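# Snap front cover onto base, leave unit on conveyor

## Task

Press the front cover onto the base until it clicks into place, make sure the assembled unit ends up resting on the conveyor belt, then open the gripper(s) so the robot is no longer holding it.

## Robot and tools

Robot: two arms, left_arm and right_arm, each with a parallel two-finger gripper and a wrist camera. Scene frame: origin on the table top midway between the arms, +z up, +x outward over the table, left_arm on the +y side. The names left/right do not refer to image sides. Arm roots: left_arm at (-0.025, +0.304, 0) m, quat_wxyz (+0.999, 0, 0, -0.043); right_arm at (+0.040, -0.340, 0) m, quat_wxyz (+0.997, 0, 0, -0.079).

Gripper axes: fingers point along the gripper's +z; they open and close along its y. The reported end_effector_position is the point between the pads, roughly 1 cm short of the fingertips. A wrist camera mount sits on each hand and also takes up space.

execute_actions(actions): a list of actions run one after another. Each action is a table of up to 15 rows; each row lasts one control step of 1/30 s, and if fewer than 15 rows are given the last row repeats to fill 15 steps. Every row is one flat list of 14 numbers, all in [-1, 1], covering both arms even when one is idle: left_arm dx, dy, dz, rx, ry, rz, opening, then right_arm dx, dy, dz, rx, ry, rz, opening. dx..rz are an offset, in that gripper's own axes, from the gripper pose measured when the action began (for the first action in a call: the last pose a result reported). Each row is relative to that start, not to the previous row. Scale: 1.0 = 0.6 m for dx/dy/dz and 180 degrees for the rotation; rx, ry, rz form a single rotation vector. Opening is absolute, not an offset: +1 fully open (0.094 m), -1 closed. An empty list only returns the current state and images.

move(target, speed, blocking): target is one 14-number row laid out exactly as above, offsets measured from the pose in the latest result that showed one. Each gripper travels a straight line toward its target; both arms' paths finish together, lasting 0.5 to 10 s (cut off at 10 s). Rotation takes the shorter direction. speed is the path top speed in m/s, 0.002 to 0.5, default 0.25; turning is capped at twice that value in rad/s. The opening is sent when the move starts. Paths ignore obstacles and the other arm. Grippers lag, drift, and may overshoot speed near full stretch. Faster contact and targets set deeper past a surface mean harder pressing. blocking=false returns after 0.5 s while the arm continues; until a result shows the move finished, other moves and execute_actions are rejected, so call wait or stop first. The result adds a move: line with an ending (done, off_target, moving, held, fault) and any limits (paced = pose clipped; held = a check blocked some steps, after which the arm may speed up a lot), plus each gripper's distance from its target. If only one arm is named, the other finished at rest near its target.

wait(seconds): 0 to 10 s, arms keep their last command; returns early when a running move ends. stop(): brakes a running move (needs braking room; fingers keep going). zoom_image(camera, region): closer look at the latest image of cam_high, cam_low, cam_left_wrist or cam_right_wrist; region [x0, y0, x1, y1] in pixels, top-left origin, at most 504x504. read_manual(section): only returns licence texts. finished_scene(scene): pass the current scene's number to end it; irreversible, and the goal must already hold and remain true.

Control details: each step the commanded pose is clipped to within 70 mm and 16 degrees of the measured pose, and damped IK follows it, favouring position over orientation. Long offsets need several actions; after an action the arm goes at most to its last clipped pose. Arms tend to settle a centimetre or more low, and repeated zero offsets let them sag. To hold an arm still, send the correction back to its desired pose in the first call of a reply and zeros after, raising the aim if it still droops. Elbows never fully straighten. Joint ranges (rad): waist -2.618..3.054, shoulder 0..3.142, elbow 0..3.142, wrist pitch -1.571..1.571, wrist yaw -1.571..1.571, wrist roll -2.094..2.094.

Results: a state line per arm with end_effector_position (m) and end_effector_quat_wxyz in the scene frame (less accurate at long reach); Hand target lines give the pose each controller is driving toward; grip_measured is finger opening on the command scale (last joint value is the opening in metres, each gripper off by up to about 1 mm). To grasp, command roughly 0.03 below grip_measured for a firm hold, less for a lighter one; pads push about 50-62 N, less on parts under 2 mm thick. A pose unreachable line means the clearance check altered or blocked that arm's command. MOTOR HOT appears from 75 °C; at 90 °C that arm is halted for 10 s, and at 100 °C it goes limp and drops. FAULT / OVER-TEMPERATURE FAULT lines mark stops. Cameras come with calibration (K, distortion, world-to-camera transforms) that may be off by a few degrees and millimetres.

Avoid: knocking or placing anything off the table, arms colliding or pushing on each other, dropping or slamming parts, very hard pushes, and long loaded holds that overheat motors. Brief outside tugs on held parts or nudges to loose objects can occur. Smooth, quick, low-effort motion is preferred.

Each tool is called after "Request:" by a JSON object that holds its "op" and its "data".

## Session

Request:
{"op": "execute_actions", "data": {"actions": []}}

Scene clock: 0.00 s.
left_arm: end_effector_position=(+0.4641, +0.4697, +0.2389) grip_measured=+1.000 end_effector_quat_wxyz=(+0.300, +0.520, +0.501, +0.623) | right_arm: end_effector_position=(+0.1851, -0.3902, +0.1473) grip_measured=+1.000 end_effector_quat_wxyz=(-0.040, +0.348, +0.936, -0.026)
Joint positions: left_arm=[0.414 1.696 0.91  0.743 0.011 1.927 0.094] | right_arm=[-0.127  1.198  1.078 -1.534  0.046  0.429  0.094]
Joint velocities: left_arm=[-0.002 -0.017  0.022  0.022  0.007  0.007  0.   ] | right_arm=[ 0.007 -0.017 -0.017 -0.007  0.007 -0.095  0.   ]
Motor temperatures (°C, as the motors report them): left_arm=[23 25 26 25 25 22] | right_arm=[25 26 24 29 24 24]
Hand target (left_arm): +0.464, +0.470, +0.244; +0.304, +0.516, +0.501, +0.624
Hand target (right_arm): +0.187, -0.391, +0.150; -0.032, +0.349, +0.936, -0.027
camera_calibration (this result's frames):
cam_left_wrist: T_world_to_cam=[[-0.130678, 0.393916, -0.909809, 0.0980689], [-0.666175, 0.644752, 0.37484, -0.0476119], [0.734257, 0.655076, 0.178162, -0.575441], [0, 0, 0, 1]] pos_world=[0.403619, 0.369024, 0.209592]
cam_right_wrist: T_world_to_cam=[[-0.554655, -0.831927, 0.0159662, -0.216262], [-0.682925, 0.466108, 0.562456, 0.258205], [-0.475365, 0.301066, -0.826673, 0.42625], [0, 0, 0, 1]] pos_world=[0.259008, -0.428595, 0.210593]

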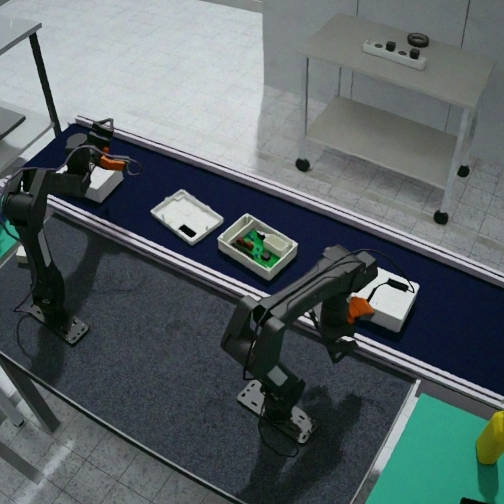

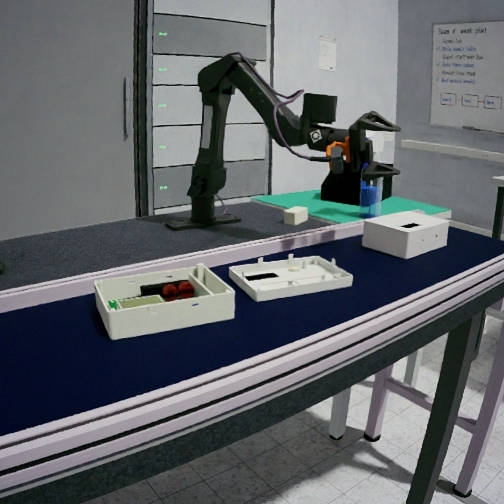

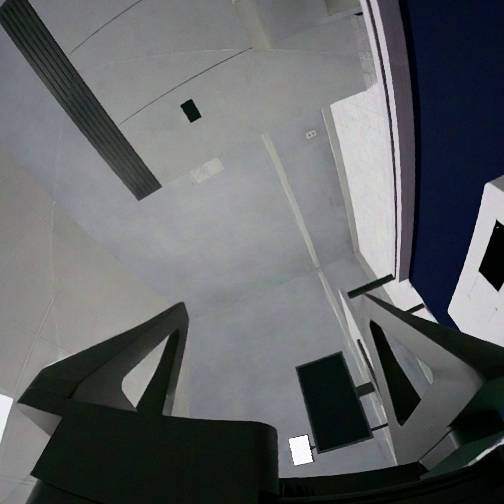

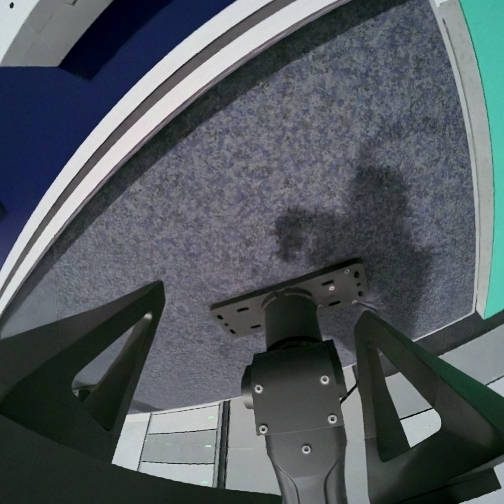

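Request:
{"op": "zoom_image", "data": {"camera": "cam_high", "region": [130,170,330,300]}}

Region (130, 170, 330, 300) of cam_high's 504x504 image, scaled by 2.520, with more detail than that image has; it fills the top 328 rows of this view, and the rest is white.

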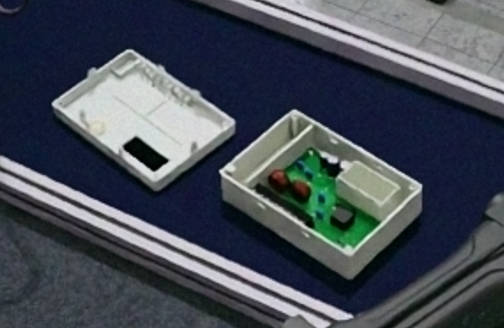

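Request:
{"op": "move", "data": {"target": [-0.304,0.0545,-0.14,0.343,0.009,-0.479,-0.5, 0.053,0.546,-0.111,-0.507,0.109,-0.147,-0.2], "speed": 0.4}}

Scene clock: 6.00 s.
left_arm: end_effector_position=(+0.4427, +0.2756, +0.2047) grip_measured=-0.497 end_effector_quat_wxyz=(+0.338, +0.111, +0.934, -0.040) | right_arm: end_effector_position=(+0.3899, -0.1250, +0.1999) grip_measured=-0.198 end_effector_quat_wxyz=(+0.089, +0.073, +0.698, +0.707)
Joint positions: left_arm=[ 0.078  1.729  1.556 -0.717  0.145  0.178  0.024] | right_arm=[ 0.289  1.76   0.702  1.104 -1.212  1.593  0.038]
Joint velocities: left_arm=[-0.012 -0.002 -0.012  0.051 -0.066 -0.022 -0.   ] | right_arm=[-0.012 -0.012 -0.002  0.051 -0.051  0.051  0.001]
Motor temperatures (°C, as the motors report them): left_arm=[23 26 26 26 25 22] | right_arm=[25 26 25 29 24 24]
Hand target (left_arm): +0.444, +0.269, +0.208; +0.337, +0.114, +0.933, -0.050
Hand target (right_arm): +0.387, -0.121, +0.194; +0.085, +0.076, +0.698, +0.707
Off the commanded pose (left_arm): 0.008 m, 1 deg.
Off the commanded pose (right_arm): 0.014 m, 2 deg.
move: off_target (right_arm)
camera_calibration (this result's frames):
cam_left_wrist: T_world_to_cam=[[-0.26368, -0.9616, -0.0761448, 0.402385], [-0.934527, 0.27422, -0.226856, 0.420159], [0.239025, 0.011342, -0.970947, 0.205406], [0, 0, 0, 1]] pos_world=[0.449654, 0.269388, 0.325393]
cam_right_wrist: T_world_to_cam=[[0.157813, 0.0339595, -0.986885, 0.148095], [-0.940889, -0.298156, -0.160718, 0.394513], [-0.299703, 0.953913, -0.0151008, 0.338179], [0, 0, 0, 1]] pos_world=[0.449175, -0.209996, 0.214665]

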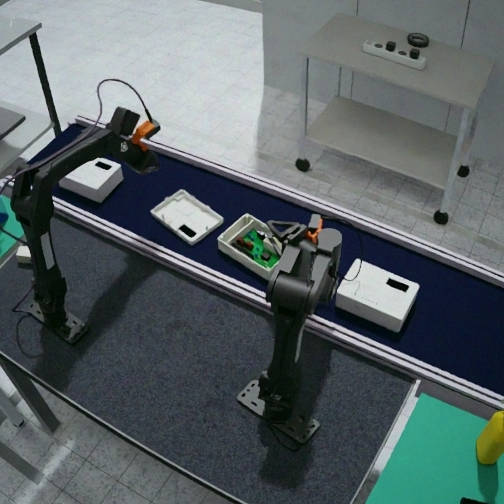

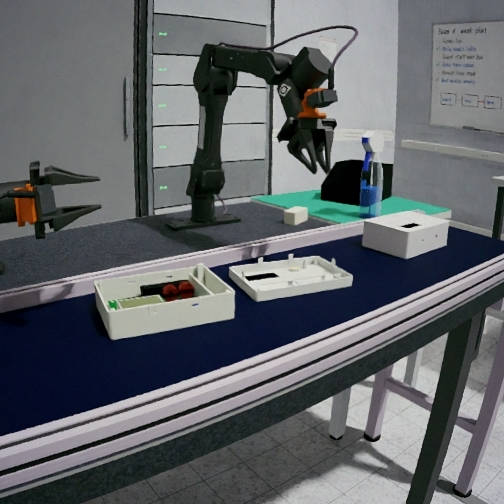

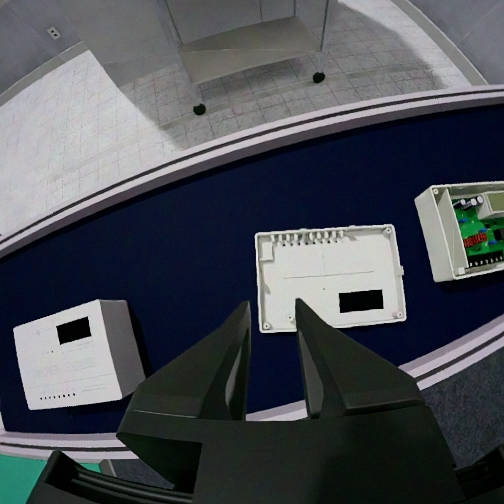

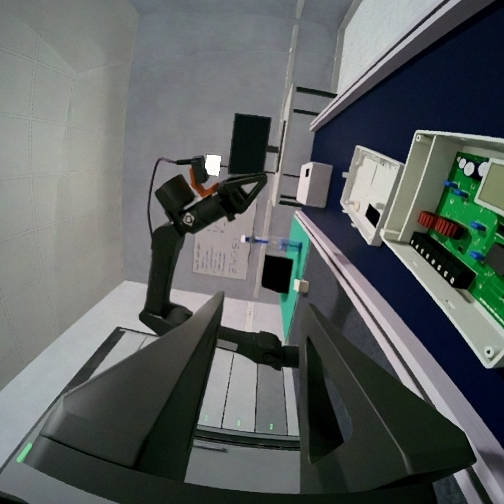

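Request:
{"op": "move", "data": {"target": [0.15,0.02,0.179,0,0,0,-0.5, 0,0,0,0,0,0,-0.2], "speed": 0.25}}

Scene clock: 7.67 s.
left_arm: end_effector_position=(+0.4399, +0.2877, +0.0605) grip_measured=-0.497 end_effector_quat_wxyz=(+0.328, +0.109, +0.938, -0.036) | right_arm: end_effector_position=(+0.3899, -0.1250, +0.2007) grip_measured=-0.198 end_effector_quat_wxyz=(+0.089, +0.072, +0.697, +0.708)
Joint positions: left_arm=[ 0.107  1.843  1.12  -0.191  0.153  0.202  0.024] | right_arm=[ 0.289  1.76   0.702  1.111 -1.212  1.597  0.038]
Joint velocities: left_arm=[-0.012  0.007  0.017  0.022 -0.022  0.051 -0.   ] | right_arm=[-0.007  0.007  0.007  0.007 -0.051 -0.051 -0.001]
Motor temperatures (°C, as the motors report them): left_arm=[23 26 26 26 25 22] | right_arm=[25 26 25 29 24 24]
Hand target (left_arm): +0.443, +0.290, +0.065; +0.337, +0.111, +0.934, -0.039
Hand target (right_arm): +0.390, -0.125, +0.200; +0.089, +0.073, +0.698, +0.707
Off the commanded pose (left_arm): 0.007 m, 1 deg.
Off the commanded pose (right_arm): 0.001 m, 0 deg.
move: done
camera_calibration (this result's frames):
cam_left_wrist: T_world_to_cam=[[-0.260096, -0.962365, -0.078759, 0.401089], [-0.940428, 0.270973, -0.205351, 0.38371], [0.218964, 0.0206562, -0.975514, 0.0723352], [0, 0, 0, 1]] pos_world=[0.449334, 0.280525, 0.180948]
cam_right_wrist: T_world_to_cam=[[0.160123, 0.0357378, -0.98645, 0.148098], [-0.940488, -0.297933, -0.163456, 0.395047], [-0.299738, 0.953917, -0.0140951, 0.338001], [0, 0, 0, 1]] pos_world=[0.449134, -0.21002, 0.215428]

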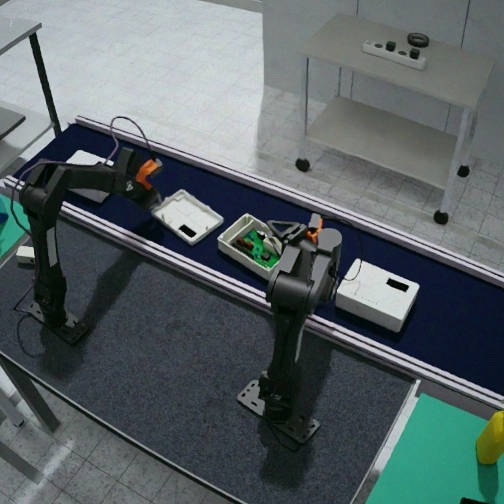

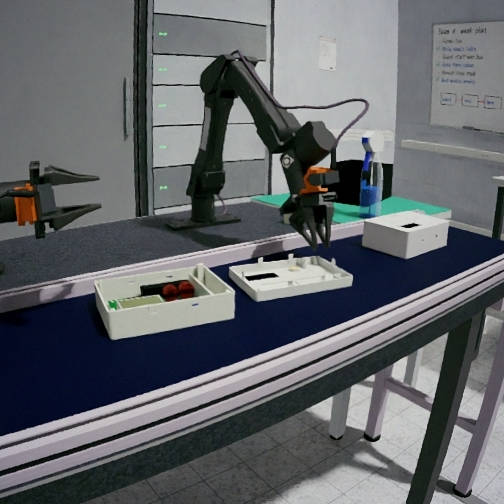

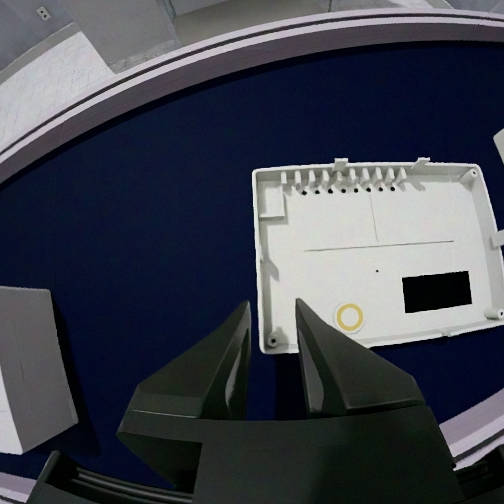

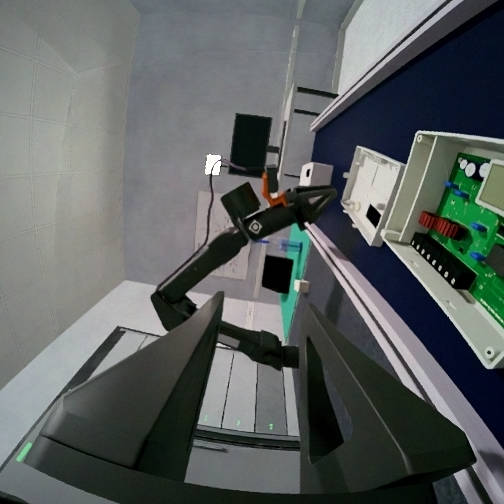

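Request:
{"op": "move", "data": {"target": [0.029,0.016,0.041,0,0,0,-0.5, 0,0,0,0,0,0,-0.2], "speed": 0.06}}

Request:
{"op": "zoom_image", "data": {"camera": "cam_low", "region": [220,200,380,310]}}

Scene clock: 8.83 s.
left_arm: end_effector_position=(+0.4431, +0.2956, +0.0326) grip_measured=-0.497 end_effector_quat_wxyz=(+0.325, +0.108, +0.939, -0.032) | right_arm: end_effector_position=(+0.3899, -0.1250, +0.2007) grip_measured=-0.198 end_effector_quat_wxyz=(+0.089, +0.072, +0.697, +0.708)
Joint positions: left_arm=[ 0.124  1.911  1.09  -0.099  0.153  0.215  0.024] | right_arm=[ 0.289  1.76   0.702  1.111 -1.212  1.597  0.038]
Joint velocities: left_arm=[ 0.002 -0.002 -0.007  0.037 -0.007 -0.007 -0.   ] | right_arm=[ 0.012  0.002 -0.017 -0.051 -0.066 -0.007 -0.   ]
Motor temperatures (°C, as the motors report them): left_arm=[23 26 26 27 25 22] | right_arm=[25 26 25 30 24 24]
Hand target (left_arm): +0.443, +0.297, +0.031; +0.328, +0.109, +0.938, -0.036
Hand target (right_arm): +0.390, -0.125, +0.201; +0.089, +0.072, +0.697, +0.708
Off the commanded pose (left_arm): 0.003 m, 1 deg.
Off the commanded pose (right_arm): 0.000 m, 0 deg.
move: done
camera_calibration (this result's frames):
cam_left_wrist: T_world_to_cam=[[-0.254756, -0.963248, -0.0851575, 0.40548], [-0.943133, 0.266948, -0.198089, 0.381067], [0.213541, 0.0298505, -0.976478, 0.0439791], [0, 0, 0, 1]] pos_world=[0.453304, 0.287539, 0.152959]
cam_right_wrist: T_world_to_cam=[[0.160123, 0.0357378, -0.98645, 0.148098], [-0.940488, -0.297933, -0.163456, 0.395047], [-0.299738, 0.953917, -0.0140951, 0.338001], [0, 0, 0, 1]] pos_world=[0.449134, -0.21002, 0.215428]

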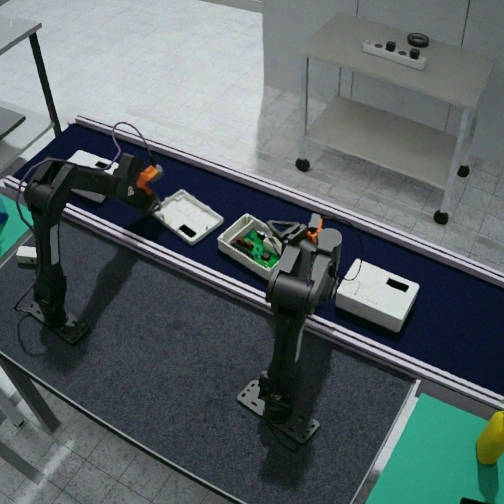

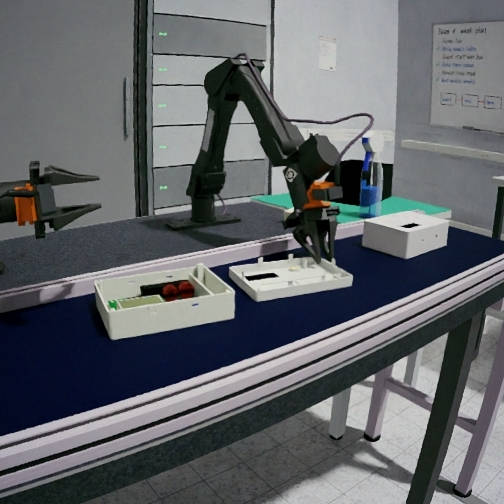

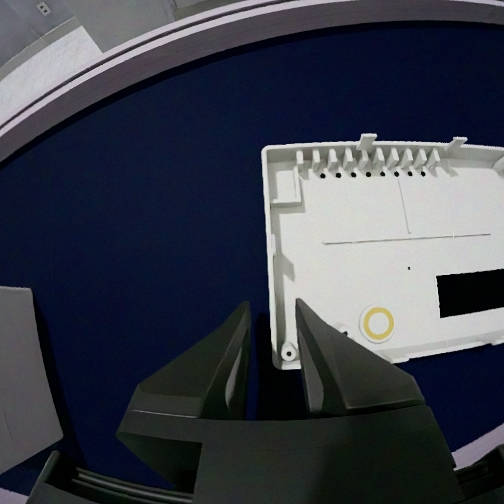

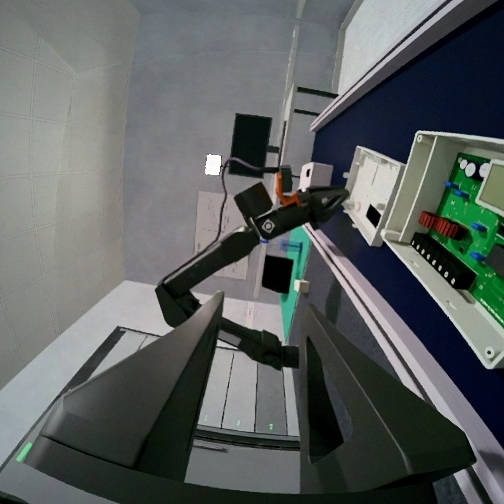

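Region (220, 200, 380, 310) of cam_low's 504x504 image, scaled by 3.150, with more detail than that image has; it fills the top 346 rows of this view, and the rest is white.

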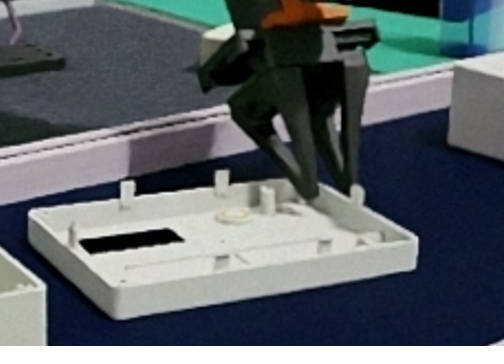

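Request:
{"op": "move", "data": {"target": [0.015,0,0.019,0,0,0,-0.5, 0,0,0,0,0,0,-0.2], "speed": 0.04}}

Request:
{"op": "zoom_image", "data": {"camera": "cam_low", "region": [220,200,380,310]}}

Scene clock: 9.70 s.
left_arm: end_effector_position=(+0.4459, +0.2957, +0.0261) grip_measured=-0.497 end_effector_quat_wxyz=(+0.330, +0.108, +0.937, -0.031) | right_arm: end_effector_position=(+0.3899, -0.1250, +0.2007) grip_measured=-0.198 end_effector_quat_wxyz=(+0.089, +0.072, +0.697, +0.708)
Joint positions: left_arm=[ 0.124  1.931  1.078 -0.057  0.153  0.215  0.024] | right_arm=[ 0.289  1.76   0.702  1.111 -1.212  1.597  0.038]
Joint velocities: left_arm=[-0.002  0.002  0.007 -0.022  0.007 -0.022 -0.   ] | right_arm=[-0.007  0.002  0.002 -0.022 -0.007  0.007  0.001]
Motor temperatures (°C, as the motors report them): left_arm=[23 26 27 27 25 22] | right_arm=[25 26 25 30 24 24]
Hand target (left_arm): +0.443, +0.296, +0.018; +0.325, +0.108, +0.939, -0.032
Hand target (right_arm): +0.390, -0.125, +0.201; +0.089, +0.072, +0.697, +0.708
Off the commanded pose (left_arm): 0.008 m, 1 deg.
Off the commanded pose (right_arm): 0.000 m, 0 deg.
move: done
camera_calibration (this result's frames):
cam_left_wrist: T_world_to_cam=[[-0.253988, -0.963177, -0.0882025, 0.405384], [-0.940741, 0.267196, -0.208835, 0.381519], [0.224712, 0.0299342, -0.973965, 0.0319509], [0, 0, 0, 1]] pos_world=[0.454694, 0.28756, 0.146549]
cam_right_wrist: T_world_to_cam=[[0.160123, 0.0357378, -0.98645, 0.148098], [-0.940488, -0.297933, -0.163456, 0.395047], [-0.299738, 0.953917, -0.0140951, 0.338001], [0, 0, 0, 1]] pos_world=[0.449134, -0.21002, 0.215428]

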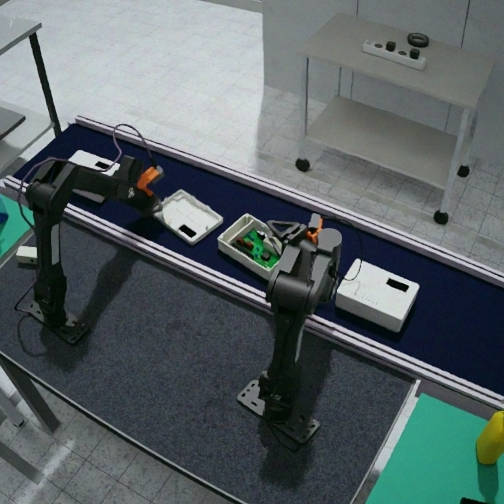

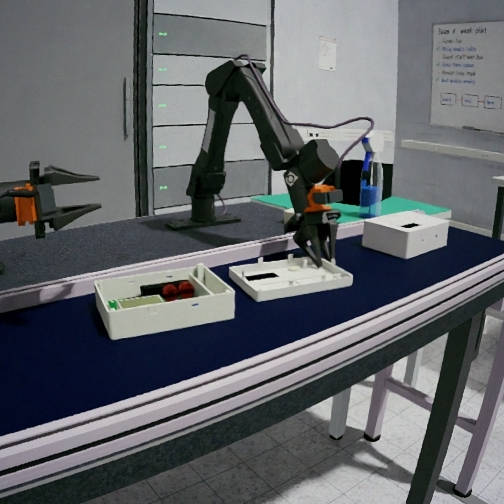

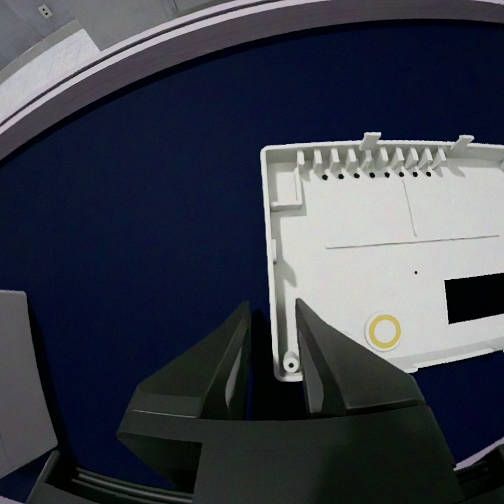

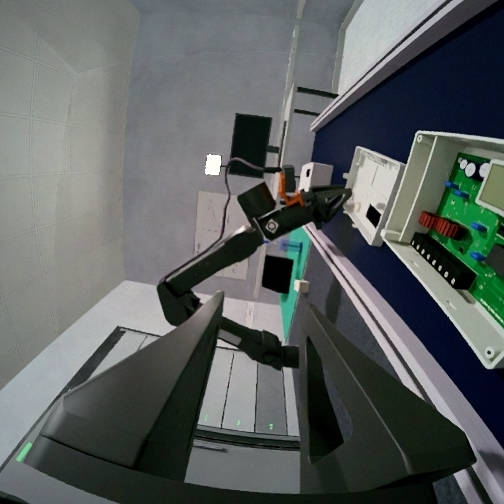

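Region (220, 200, 380, 310) of cam_low's 504x504 image, scaled by 3.150, with more detail than that image has; it fills the top 346 rows of this view, and the rest is white.

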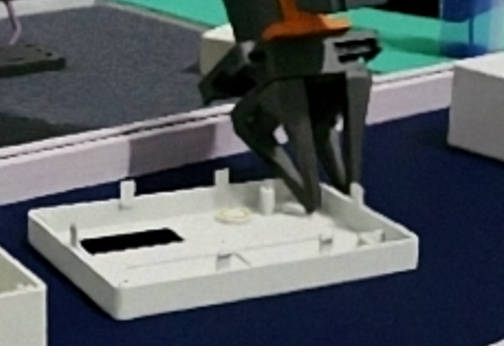

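Request:
{"op": "move", "data": {"target": [0,0,0,0,0,0,-1, 0,0,0,0,0,0,-0.2], "speed": 0.04}}

Request:
{"op": "move", "data": {"target": [-0.073,0,-0.091,0,0,0,-1, 0,0,0,0,0,0,-0.2], "speed": 0.12}}

Scene clock: 10.73 s.
left_arm: end_effector_position=(+0.4470, +0.2962, +0.0275) grip_measured=-0.967 end_effector_quat_wxyz=(+0.333, +0.107, +0.936, -0.031) | right_arm: end_effector_position=(+0.3899, -0.1250, +0.2007) grip_measured=-0.198 end_effector_quat_wxyz=(+0.089, +0.072, +0.697, +0.708)
Joint positions: left_arm=[ 0.125  1.93   1.078 -0.051  0.154  0.214  0.002] | right_arm=[ 0.289  1.76   0.702  1.111 -1.212  1.597  0.038]
Joint velocities: left_arm=[-0.002  0.007 -0.012 -0.007 -0.051  0.007 -0.   ] | right_arm=[-0.007 -0.017 -0.017  0.022 -0.007 -0.051 -0.001]
Motor temperatures (°C, as the motors report them): left_arm=[23 27 27 27 25 22] | right_arm=[25 26 25 30 24 24]
Hand target (left_arm): +0.446, +0.296, +0.026; +0.330, +0.108, +0.937, -0.031
Hand target (right_arm): +0.390, -0.125, +0.201; +0.089, +0.072, +0.697, +0.708
Off the commanded pose (left_arm): 0.002 m, 0 deg.
Off the commanded pose (right_arm): 0.000 m, 0 deg.
move: done
camera_calibration (this result's frames):
cam_left_wrist: T_world_to_cam=[[-0.251096, -0.963888, -0.0887152, 0.405225], [-0.939972, 0.26469, -0.215387, 0.383318], [0.231091, 0.0293071, -0.972491, 0.0303677], [0, 0, 0, 1]] pos_world=[0.455041, 0.288242, 0.148044]
cam_right_wrist: T_world_to_cam=[[0.160123, 0.0357378, -0.98645, 0.148098], [-0.940488, -0.297933, -0.163456, 0.395047], [-0.299738, 0.953917, -0.0140951, 0.338001], [0, 0, 0, 1]] pos_world=[0.449134, -0.21002, 0.215428]

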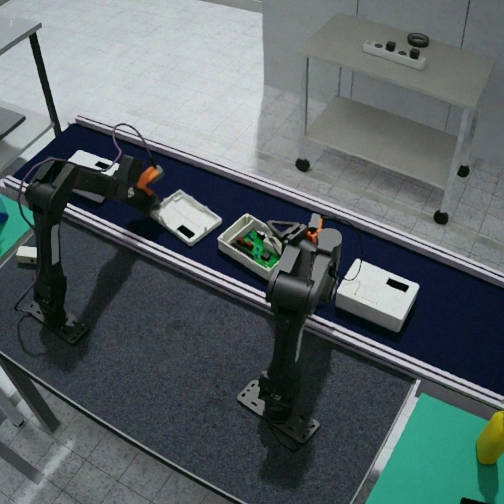

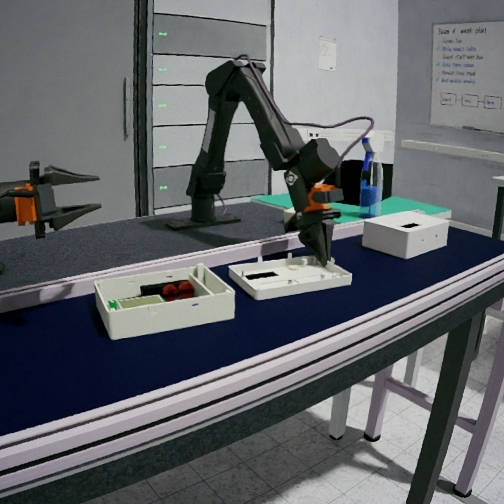

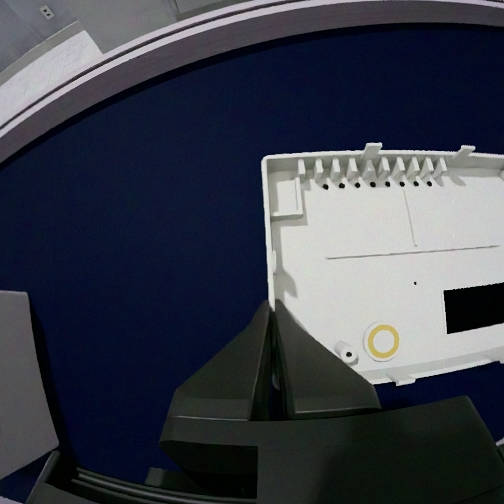

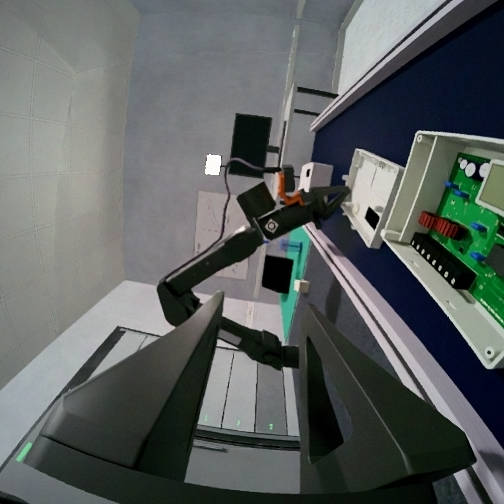

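Scene clock: 11.97 s.
left_arm: end_effector_position=(+0.4416, +0.2967, +0.0821) grip_measured=-0.967 end_effector_quat_wxyz=(+0.318, +0.104, +0.942, -0.032) | right_arm: end_effector_position=(+0.3899, -0.1250, +0.2007) grip_measured=-0.198 end_effector_quat_wxyz=(+0.089, +0.072, +0.697, +0.708)
Joint positions: left_arm=[ 0.125  1.824  1.204 -0.316  0.15   0.21   0.002] | right_arm=[ 0.289  1.76   0.702  1.111 -1.212  1.597  0.038]
Joint velocities: left_arm=[-0.007 -0.012 -0.007  0.007 -0.051  0.007 -0.001] | right_arm=[ 0.012 -0.002 -0.027  0.007 -0.007 -0.051  0.001]
Motor temperatures (°C, as the motors report them): left_arm=[23 27 27 27 25 22] | right_arm=[25 26 25 30 24 24]
Hand target (left_arm): +0.447, +0.294, +0.098; +0.333, +0.107, +0.936, -0.031
Hand target (right_arm): +0.390, -0.125, +0.201; +0.089, +0.072, +0.697, +0.708
Off the commanded pose (left_arm): 0.016 m, 2 deg.
Off the commanded pose (right_arm): 0.000 m, 0 deg.
move: off_target (left_arm)
camera_calibration (this result's frames):
cam_left_wrist: T_world_to_cam=[[-0.248888, -0.965204, -0.0802274, 0.407938], [-0.948076, 0.259728, -0.183555, 0.392304], [0.198006, 0.030377, -0.97973, 0.0995152], [0, 0, 0, 1]] pos_world=[0.453761, 0.288828, 0.202235]
cam_right_wrist: T_world_to_cam=[[0.160123, 0.0357378, -0.98645, 0.148098], [-0.940488, -0.297933, -0.163456, 0.395047], [-0.299738, 0.953917, -0.0140951, 0.338001], [0, 0, 0, 1]] pos_world=[0.449134, -0.21002, 0.215428]

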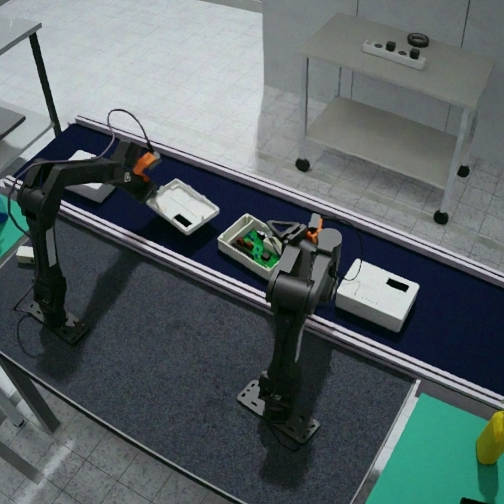

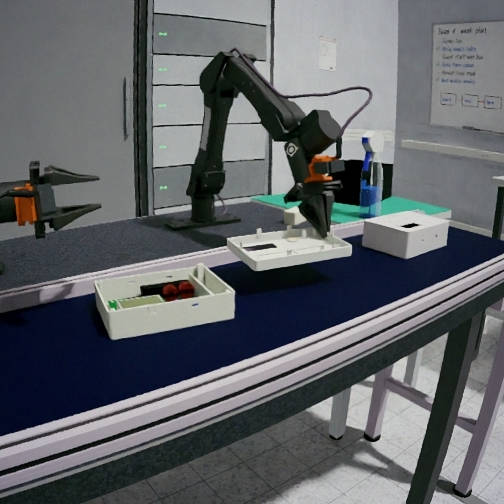

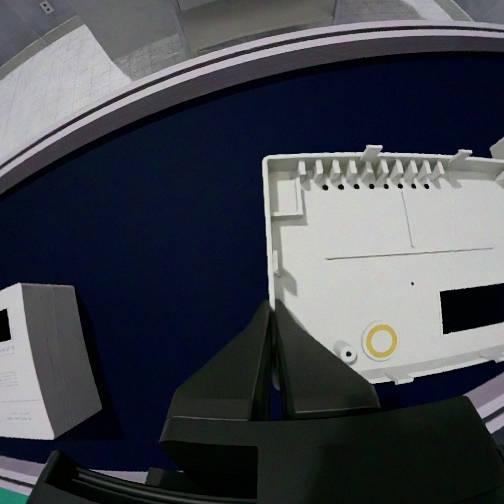

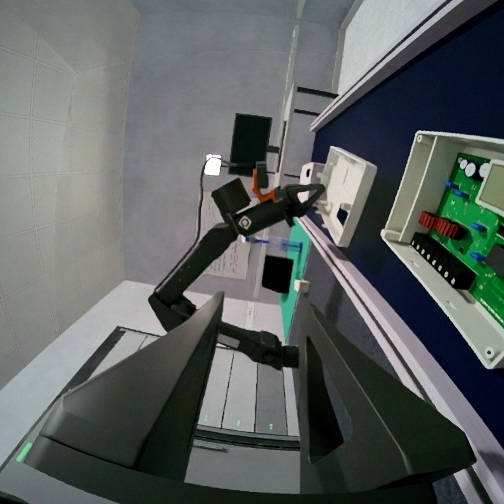

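Request:
{"op": "execute_actions", "data": {"actions": []}}

Scene clock: 12.33 s.
left_arm: end_effector_position=(+0.4414, +0.2967, +0.0819) grip_measured=-0.967 end_effector_quat_wxyz=(+0.317, +0.104, +0.942, -0.032) | right_arm: end_effector_position=(+0.3899, -0.1250, +0.2007) grip_measured=-0.198 end_effector_quat_wxyz=(+0.089, +0.072, +0.697, +0.708)
Joint positions: left_arm=[ 0.125  1.824  1.204 -0.317  0.15   0.21   0.002] | right_arm=[ 0.289  1.76   0.702  1.111 -1.212  1.597  0.038]
Joint velocities: left_arm=[-0.012 -0.002  0.007  0.022 -0.066 -0.007 -0.   ] | right_arm=[0.007 0.017 0.002 0.037 0.007 0.022 0.   ]
Motor temperatures (°C, as the motors report them): left_arm=[23 27 27 27 25 22] | right_arm=[25 26 25 30 24 24]
Hand target (left_arm): +0.447, +0.294, +0.098; +0.333, +0.107, +0.936, -0.031
Hand target (right_arm): +0.390, -0.125, +0.201; +0.089, +0.072, +0.697, +0.708
Off the commanded pose (left_arm): 0.016 m, 2 deg.
Off the commanded pose (right_arm): 0.000 m, 0 deg.
camera_calibration (this result's frames):
cam_left_wrist: T_world_to_cam=[[-0.248979, -0.965208, -0.0798989, 0.407874], [-0.948286, 0.25972, -0.182483, 0.392068], [0.196885, 0.0303326, -0.979957, 0.0999232], [0, 0, 0, 1]] pos_world=[0.453671, 0.288824, 0.202055]
cam_right_wrist: T_world_to_cam=[[0.160123, 0.0357378, -0.98645, 0.148098], [-0.940488, -0.297933, -0.163456, 0.395047], [-0.299738, 0.953917, -0.0140951, 0.338001], [0, 0, 0, 1]] pos_world=[0.449134, -0.21002, 0.215428]

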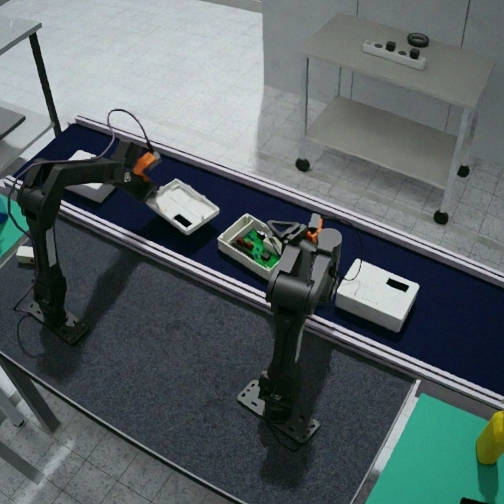

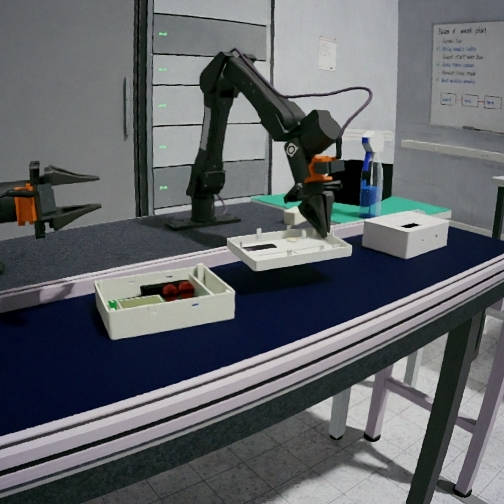

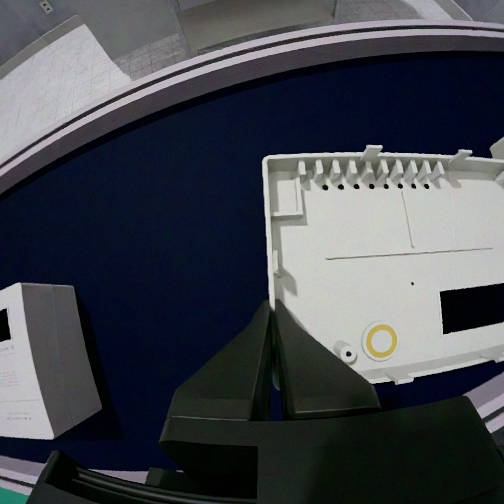

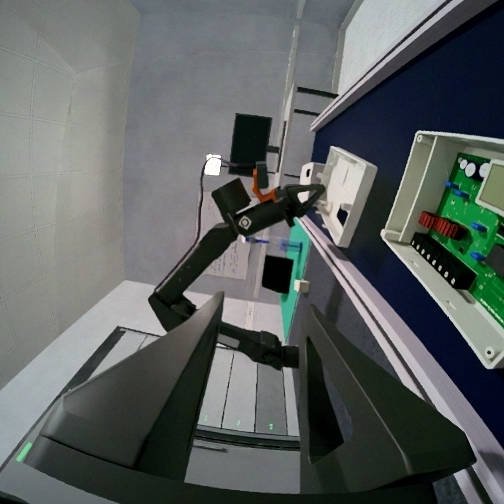

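Request:
{"op": "move", "data": {"target": [-0.126,-0.286,-0.186,0,0,0,-1, 0,0.005,0,0,0,0,-0.2], "speed": 0.2}}

Scene clock: 14.40 s.
left_arm: end_effector_position=(+0.3943, +0.1260, +0.2019) grip_measured=-0.967 end_effector_quat_wxyz=(+0.302, +0.113, +0.946, -0.031) | right_arm: end_effector_position=(+0.3900, -0.1250, +0.2002) grip_measured=-0.198 end_effector_quat_wxyz=(+0.088, +0.073, +0.697, +0.708)
Joint positions: left_arm=[-0.37   1.74   1.604 -0.832 -0.135 -0.175  0.002] | right_arm=[ 0.289  1.76   0.702  1.107 -1.212  1.597  0.038]
Joint velocities: left_arm=[-0.002 -0.017 -0.002 -0.007 -0.007  0.007 -0.   ] | right_arm=[-0.002 -0.002 -0.012 -0.037 -0.007 -0.051 -0.   ]
Motor temperatures (°C, as the motors report them): left_arm=[23 27 27 27 25 22] | right_arm=[25 26 25 30 24 24]
Hand target (left_arm): +0.398, +0.126, +0.213; +0.315, +0.104, +0.943, -0.032
Hand target (right_arm): +0.390, -0.125, +0.204; +0.089, +0.072, +0.697, +0.708
Off the commanded pose (left_arm): 0.014 m, 2 deg.
Off the commanded pose (right_arm): 0.004 m, 0 deg.
move: off_target (left_arm)
camera_calibration (this result's frames):
cam_left_wrist: T_world_to_cam=[[-0.268021, -0.95983, -0.0830123, 0.248409], [-0.94878, 0.277929, -0.150237, 0.405003], [0.167274, 0.0384938, -0.985159, 0.243628], [0, 0, 0, 1]] pos_world=[0.410085, 0.11649, 0.32148]
cam_right_wrist: T_world_to_cam=[[0.156391, 0.0352496, -0.987066, 0.149112], [-0.941099, -0.298013, -0.15975, 0.394474], [-0.29979, 0.953911, -0.0134331, 0.337885], [0, 0, 0, 1]] pos_world=[0.449214, -0.210009, 0.214739]

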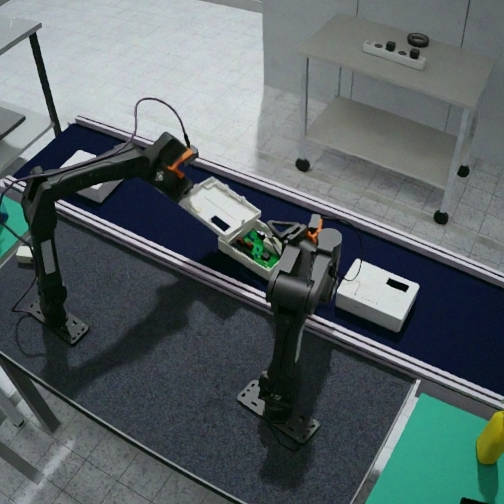

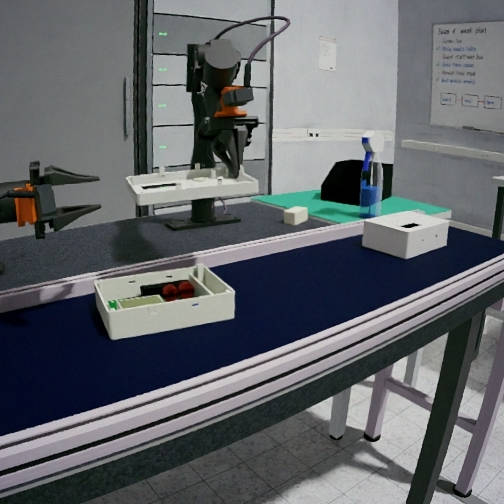

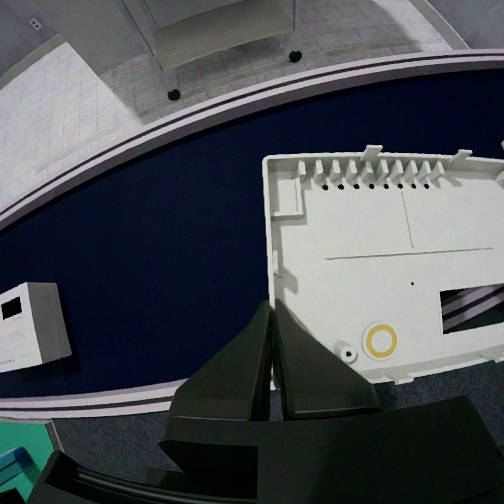

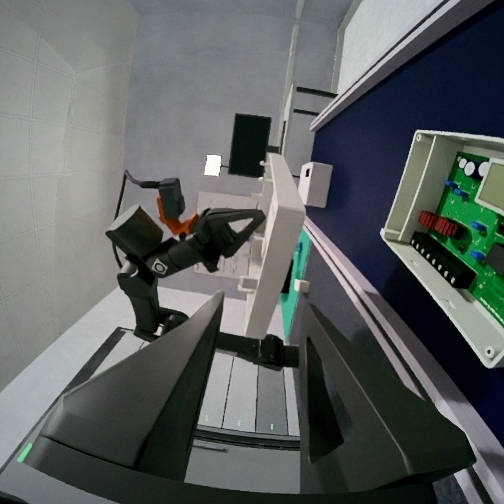

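Request:
{"op": "move", "data": {"target": [-0.011,0,-0.016,0,0,0,-1, 0,-0.004,0.07,0,0,0,-0.2], "speed": 0.1}}

Scene clock: 15.43 s.
left_arm: end_effector_position=(+0.3903, +0.1280, +0.2045) grip_measured=-0.967 end_effector_quat_wxyz=(+0.292, +0.114, +0.949, -0.027) | right_arm: end_effector_position=(+0.3924, -0.0881, +0.1953) grip_measured=-0.198 end_effector_quat_wxyz=(+0.080, +0.077, +0.698, +0.708)
Joint positions: left_arm=[-0.37   1.742  1.629 -0.877 -0.135 -0.176  0.002] | right_arm=[ 0.401  1.804  0.74   1.097 -1.106  1.597  0.038]
Joint velocities: left_arm=[-0.002  0.007 -0.002 -0.007 -0.081 -0.066 -0.001] | right_arm=[ 0.012  0.002  0.017 -0.037  0.051  0.022  0.001]
Motor temperatures (°C, as the motors report them): left_arm=[23 27 27 27 25 22] | right_arm=[25 26 25 30 24 24]
Hand target (left_arm): +0.394, +0.126, +0.214; +0.302, +0.113, +0.946, -0.031
Hand target (right_arm): +0.399, -0.084, +0.199; +0.088, +0.073, +0.697, +0.708
Off the commanded pose (left_arm): 0.010 m, 1 deg.
Off the commanded pose (right_arm): 0.009 m, 1 deg.
move: done
camera_calibration (this result's frames):
cam_left_wrist: T_world_to_cam=[[-0.268869, -0.959255, -0.0868277, 0.250556], [-0.951735, 0.278447, -0.129102, 0.397756], [0.148019, 0.0479254, -0.987823, 0.253684], [0, 0, 0, 1]] pos_world=[0.408375, 0.117435, 0.323701]
cam_right_wrist: T_world_to_cam=[[0.140236, 0.0373923, -0.989412, 0.149578], [-0.941929, -0.302915, -0.144954, 0.404014], [-0.305127, 0.952284, -0.00725869, 0.304066], [0, 0, 0, 1]] pos_world=[0.452355, -0.172769, 0.208765]

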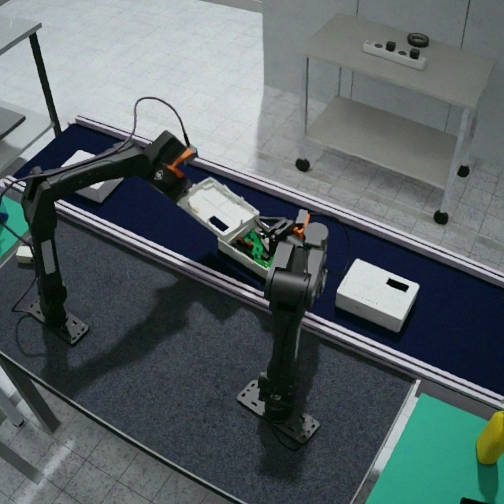

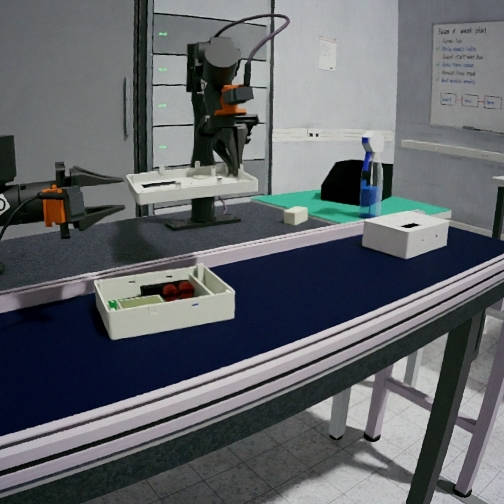

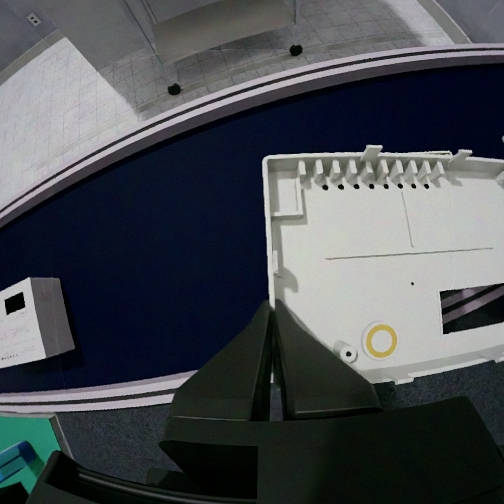

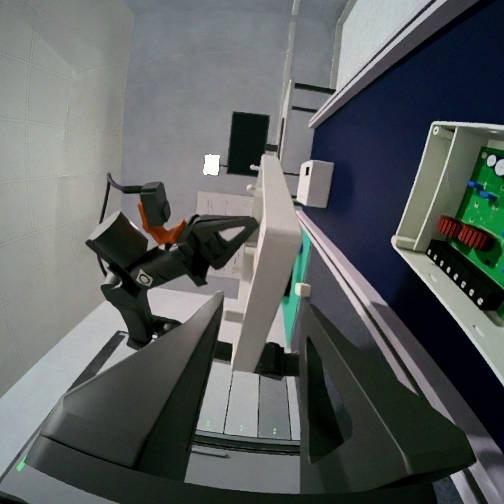

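Request:
{"op": "move", "data": {"target": [-0.008,0,-0.012,0,-0.035,0,-1, -0.015,0.004,0.035,0,0,0,-0.2], "speed": 0.06}}

Scene clock: 17.07 s.
left_arm: end_effector_position=(+0.3880, +0.1317, +0.1979) grip_measured=-0.967 end_effector_quat_wxyz=(+0.316, +0.113, +0.942, -0.028) | right_arm: end_effector_position=(+0.4004, -0.0752, +0.1943) grip_measured=-0.198 end_effector_quat_wxyz=(+0.077, +0.080, +0.699, +0.707)
Joint positions: left_arm=[-0.37   1.684  1.507 -0.762 -0.148 -0.169  0.002] | right_arm=[ 0.432  1.836  0.787  1.072 -1.074  1.597  0.038]
Joint velocities: left_arm=[ 0.007 -0.007  0.007  0.095 -0.022 -0.037 -0.   ] | right_arm=[-0.012  0.002  0.007  0.007 -0.022  0.037  0.   ]
Motor temperatures (°C, as the motors report them): left_arm=[23 27 27 27 25 22] | right_arm=[25 26 25 30 24 24]
Hand target (left_arm): +0.390, +0.128, +0.214; +0.343, +0.113, +0.932, -0.034
Hand target (right_arm): +0.405, -0.070, +0.198; +0.080, +0.077, +0.697, +0.708
Off the commanded pose (left_arm): 0.016 m, 3 deg.
Off the commanded pose (right_arm): 0.009 m, 1 deg.
move: off_target (left_arm)
camera_calibration (this result's frames):
cam_left_wrist: T_world_to_cam=[[-0.262596, -0.960511, -0.0919861, 0.251645], [-0.944402, 0.275394, -0.179621, 0.401256], [0.197861, 0.0397039, -0.979426, 0.227445], [0, 0, 0, 1]] pos_world=[0.400026, 0.122174, 0.317988]
cam_right_wrist: T_world_to_cam=[[0.130507, 0.035776, -0.990802, 0.151021], [-0.943185, -0.303521, -0.135195, 0.41385], [-0.305566, 0.952153, -0.00586848, 0.294125], [0, 0, 0, 1]] pos_world=[0.460503, -0.159843, 0.207308]

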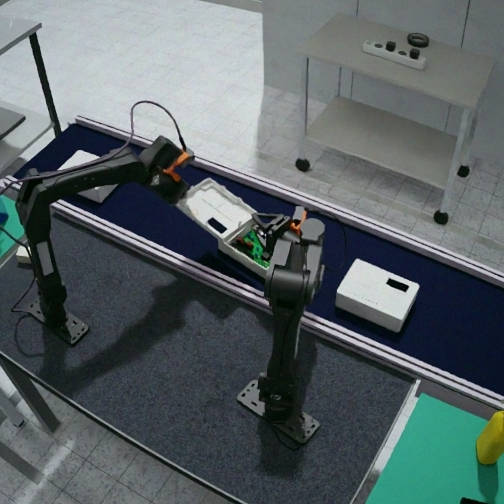

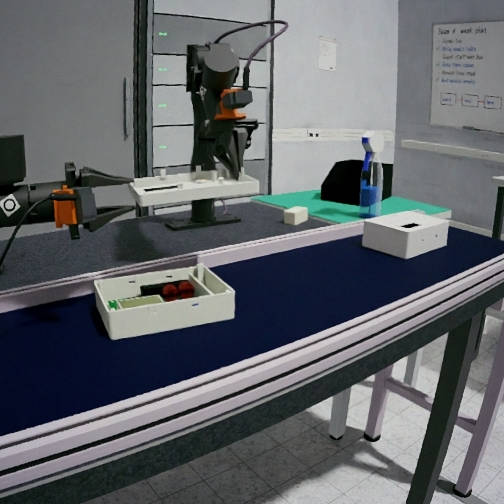

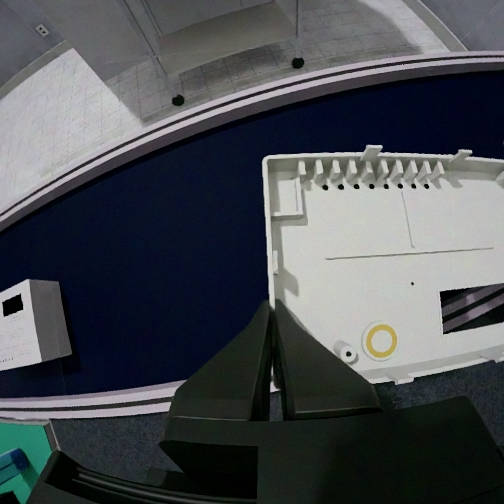

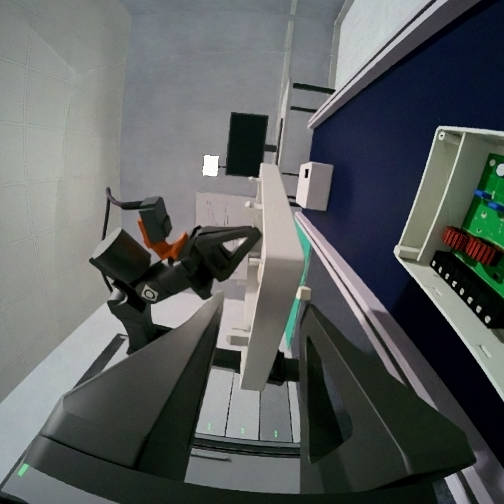

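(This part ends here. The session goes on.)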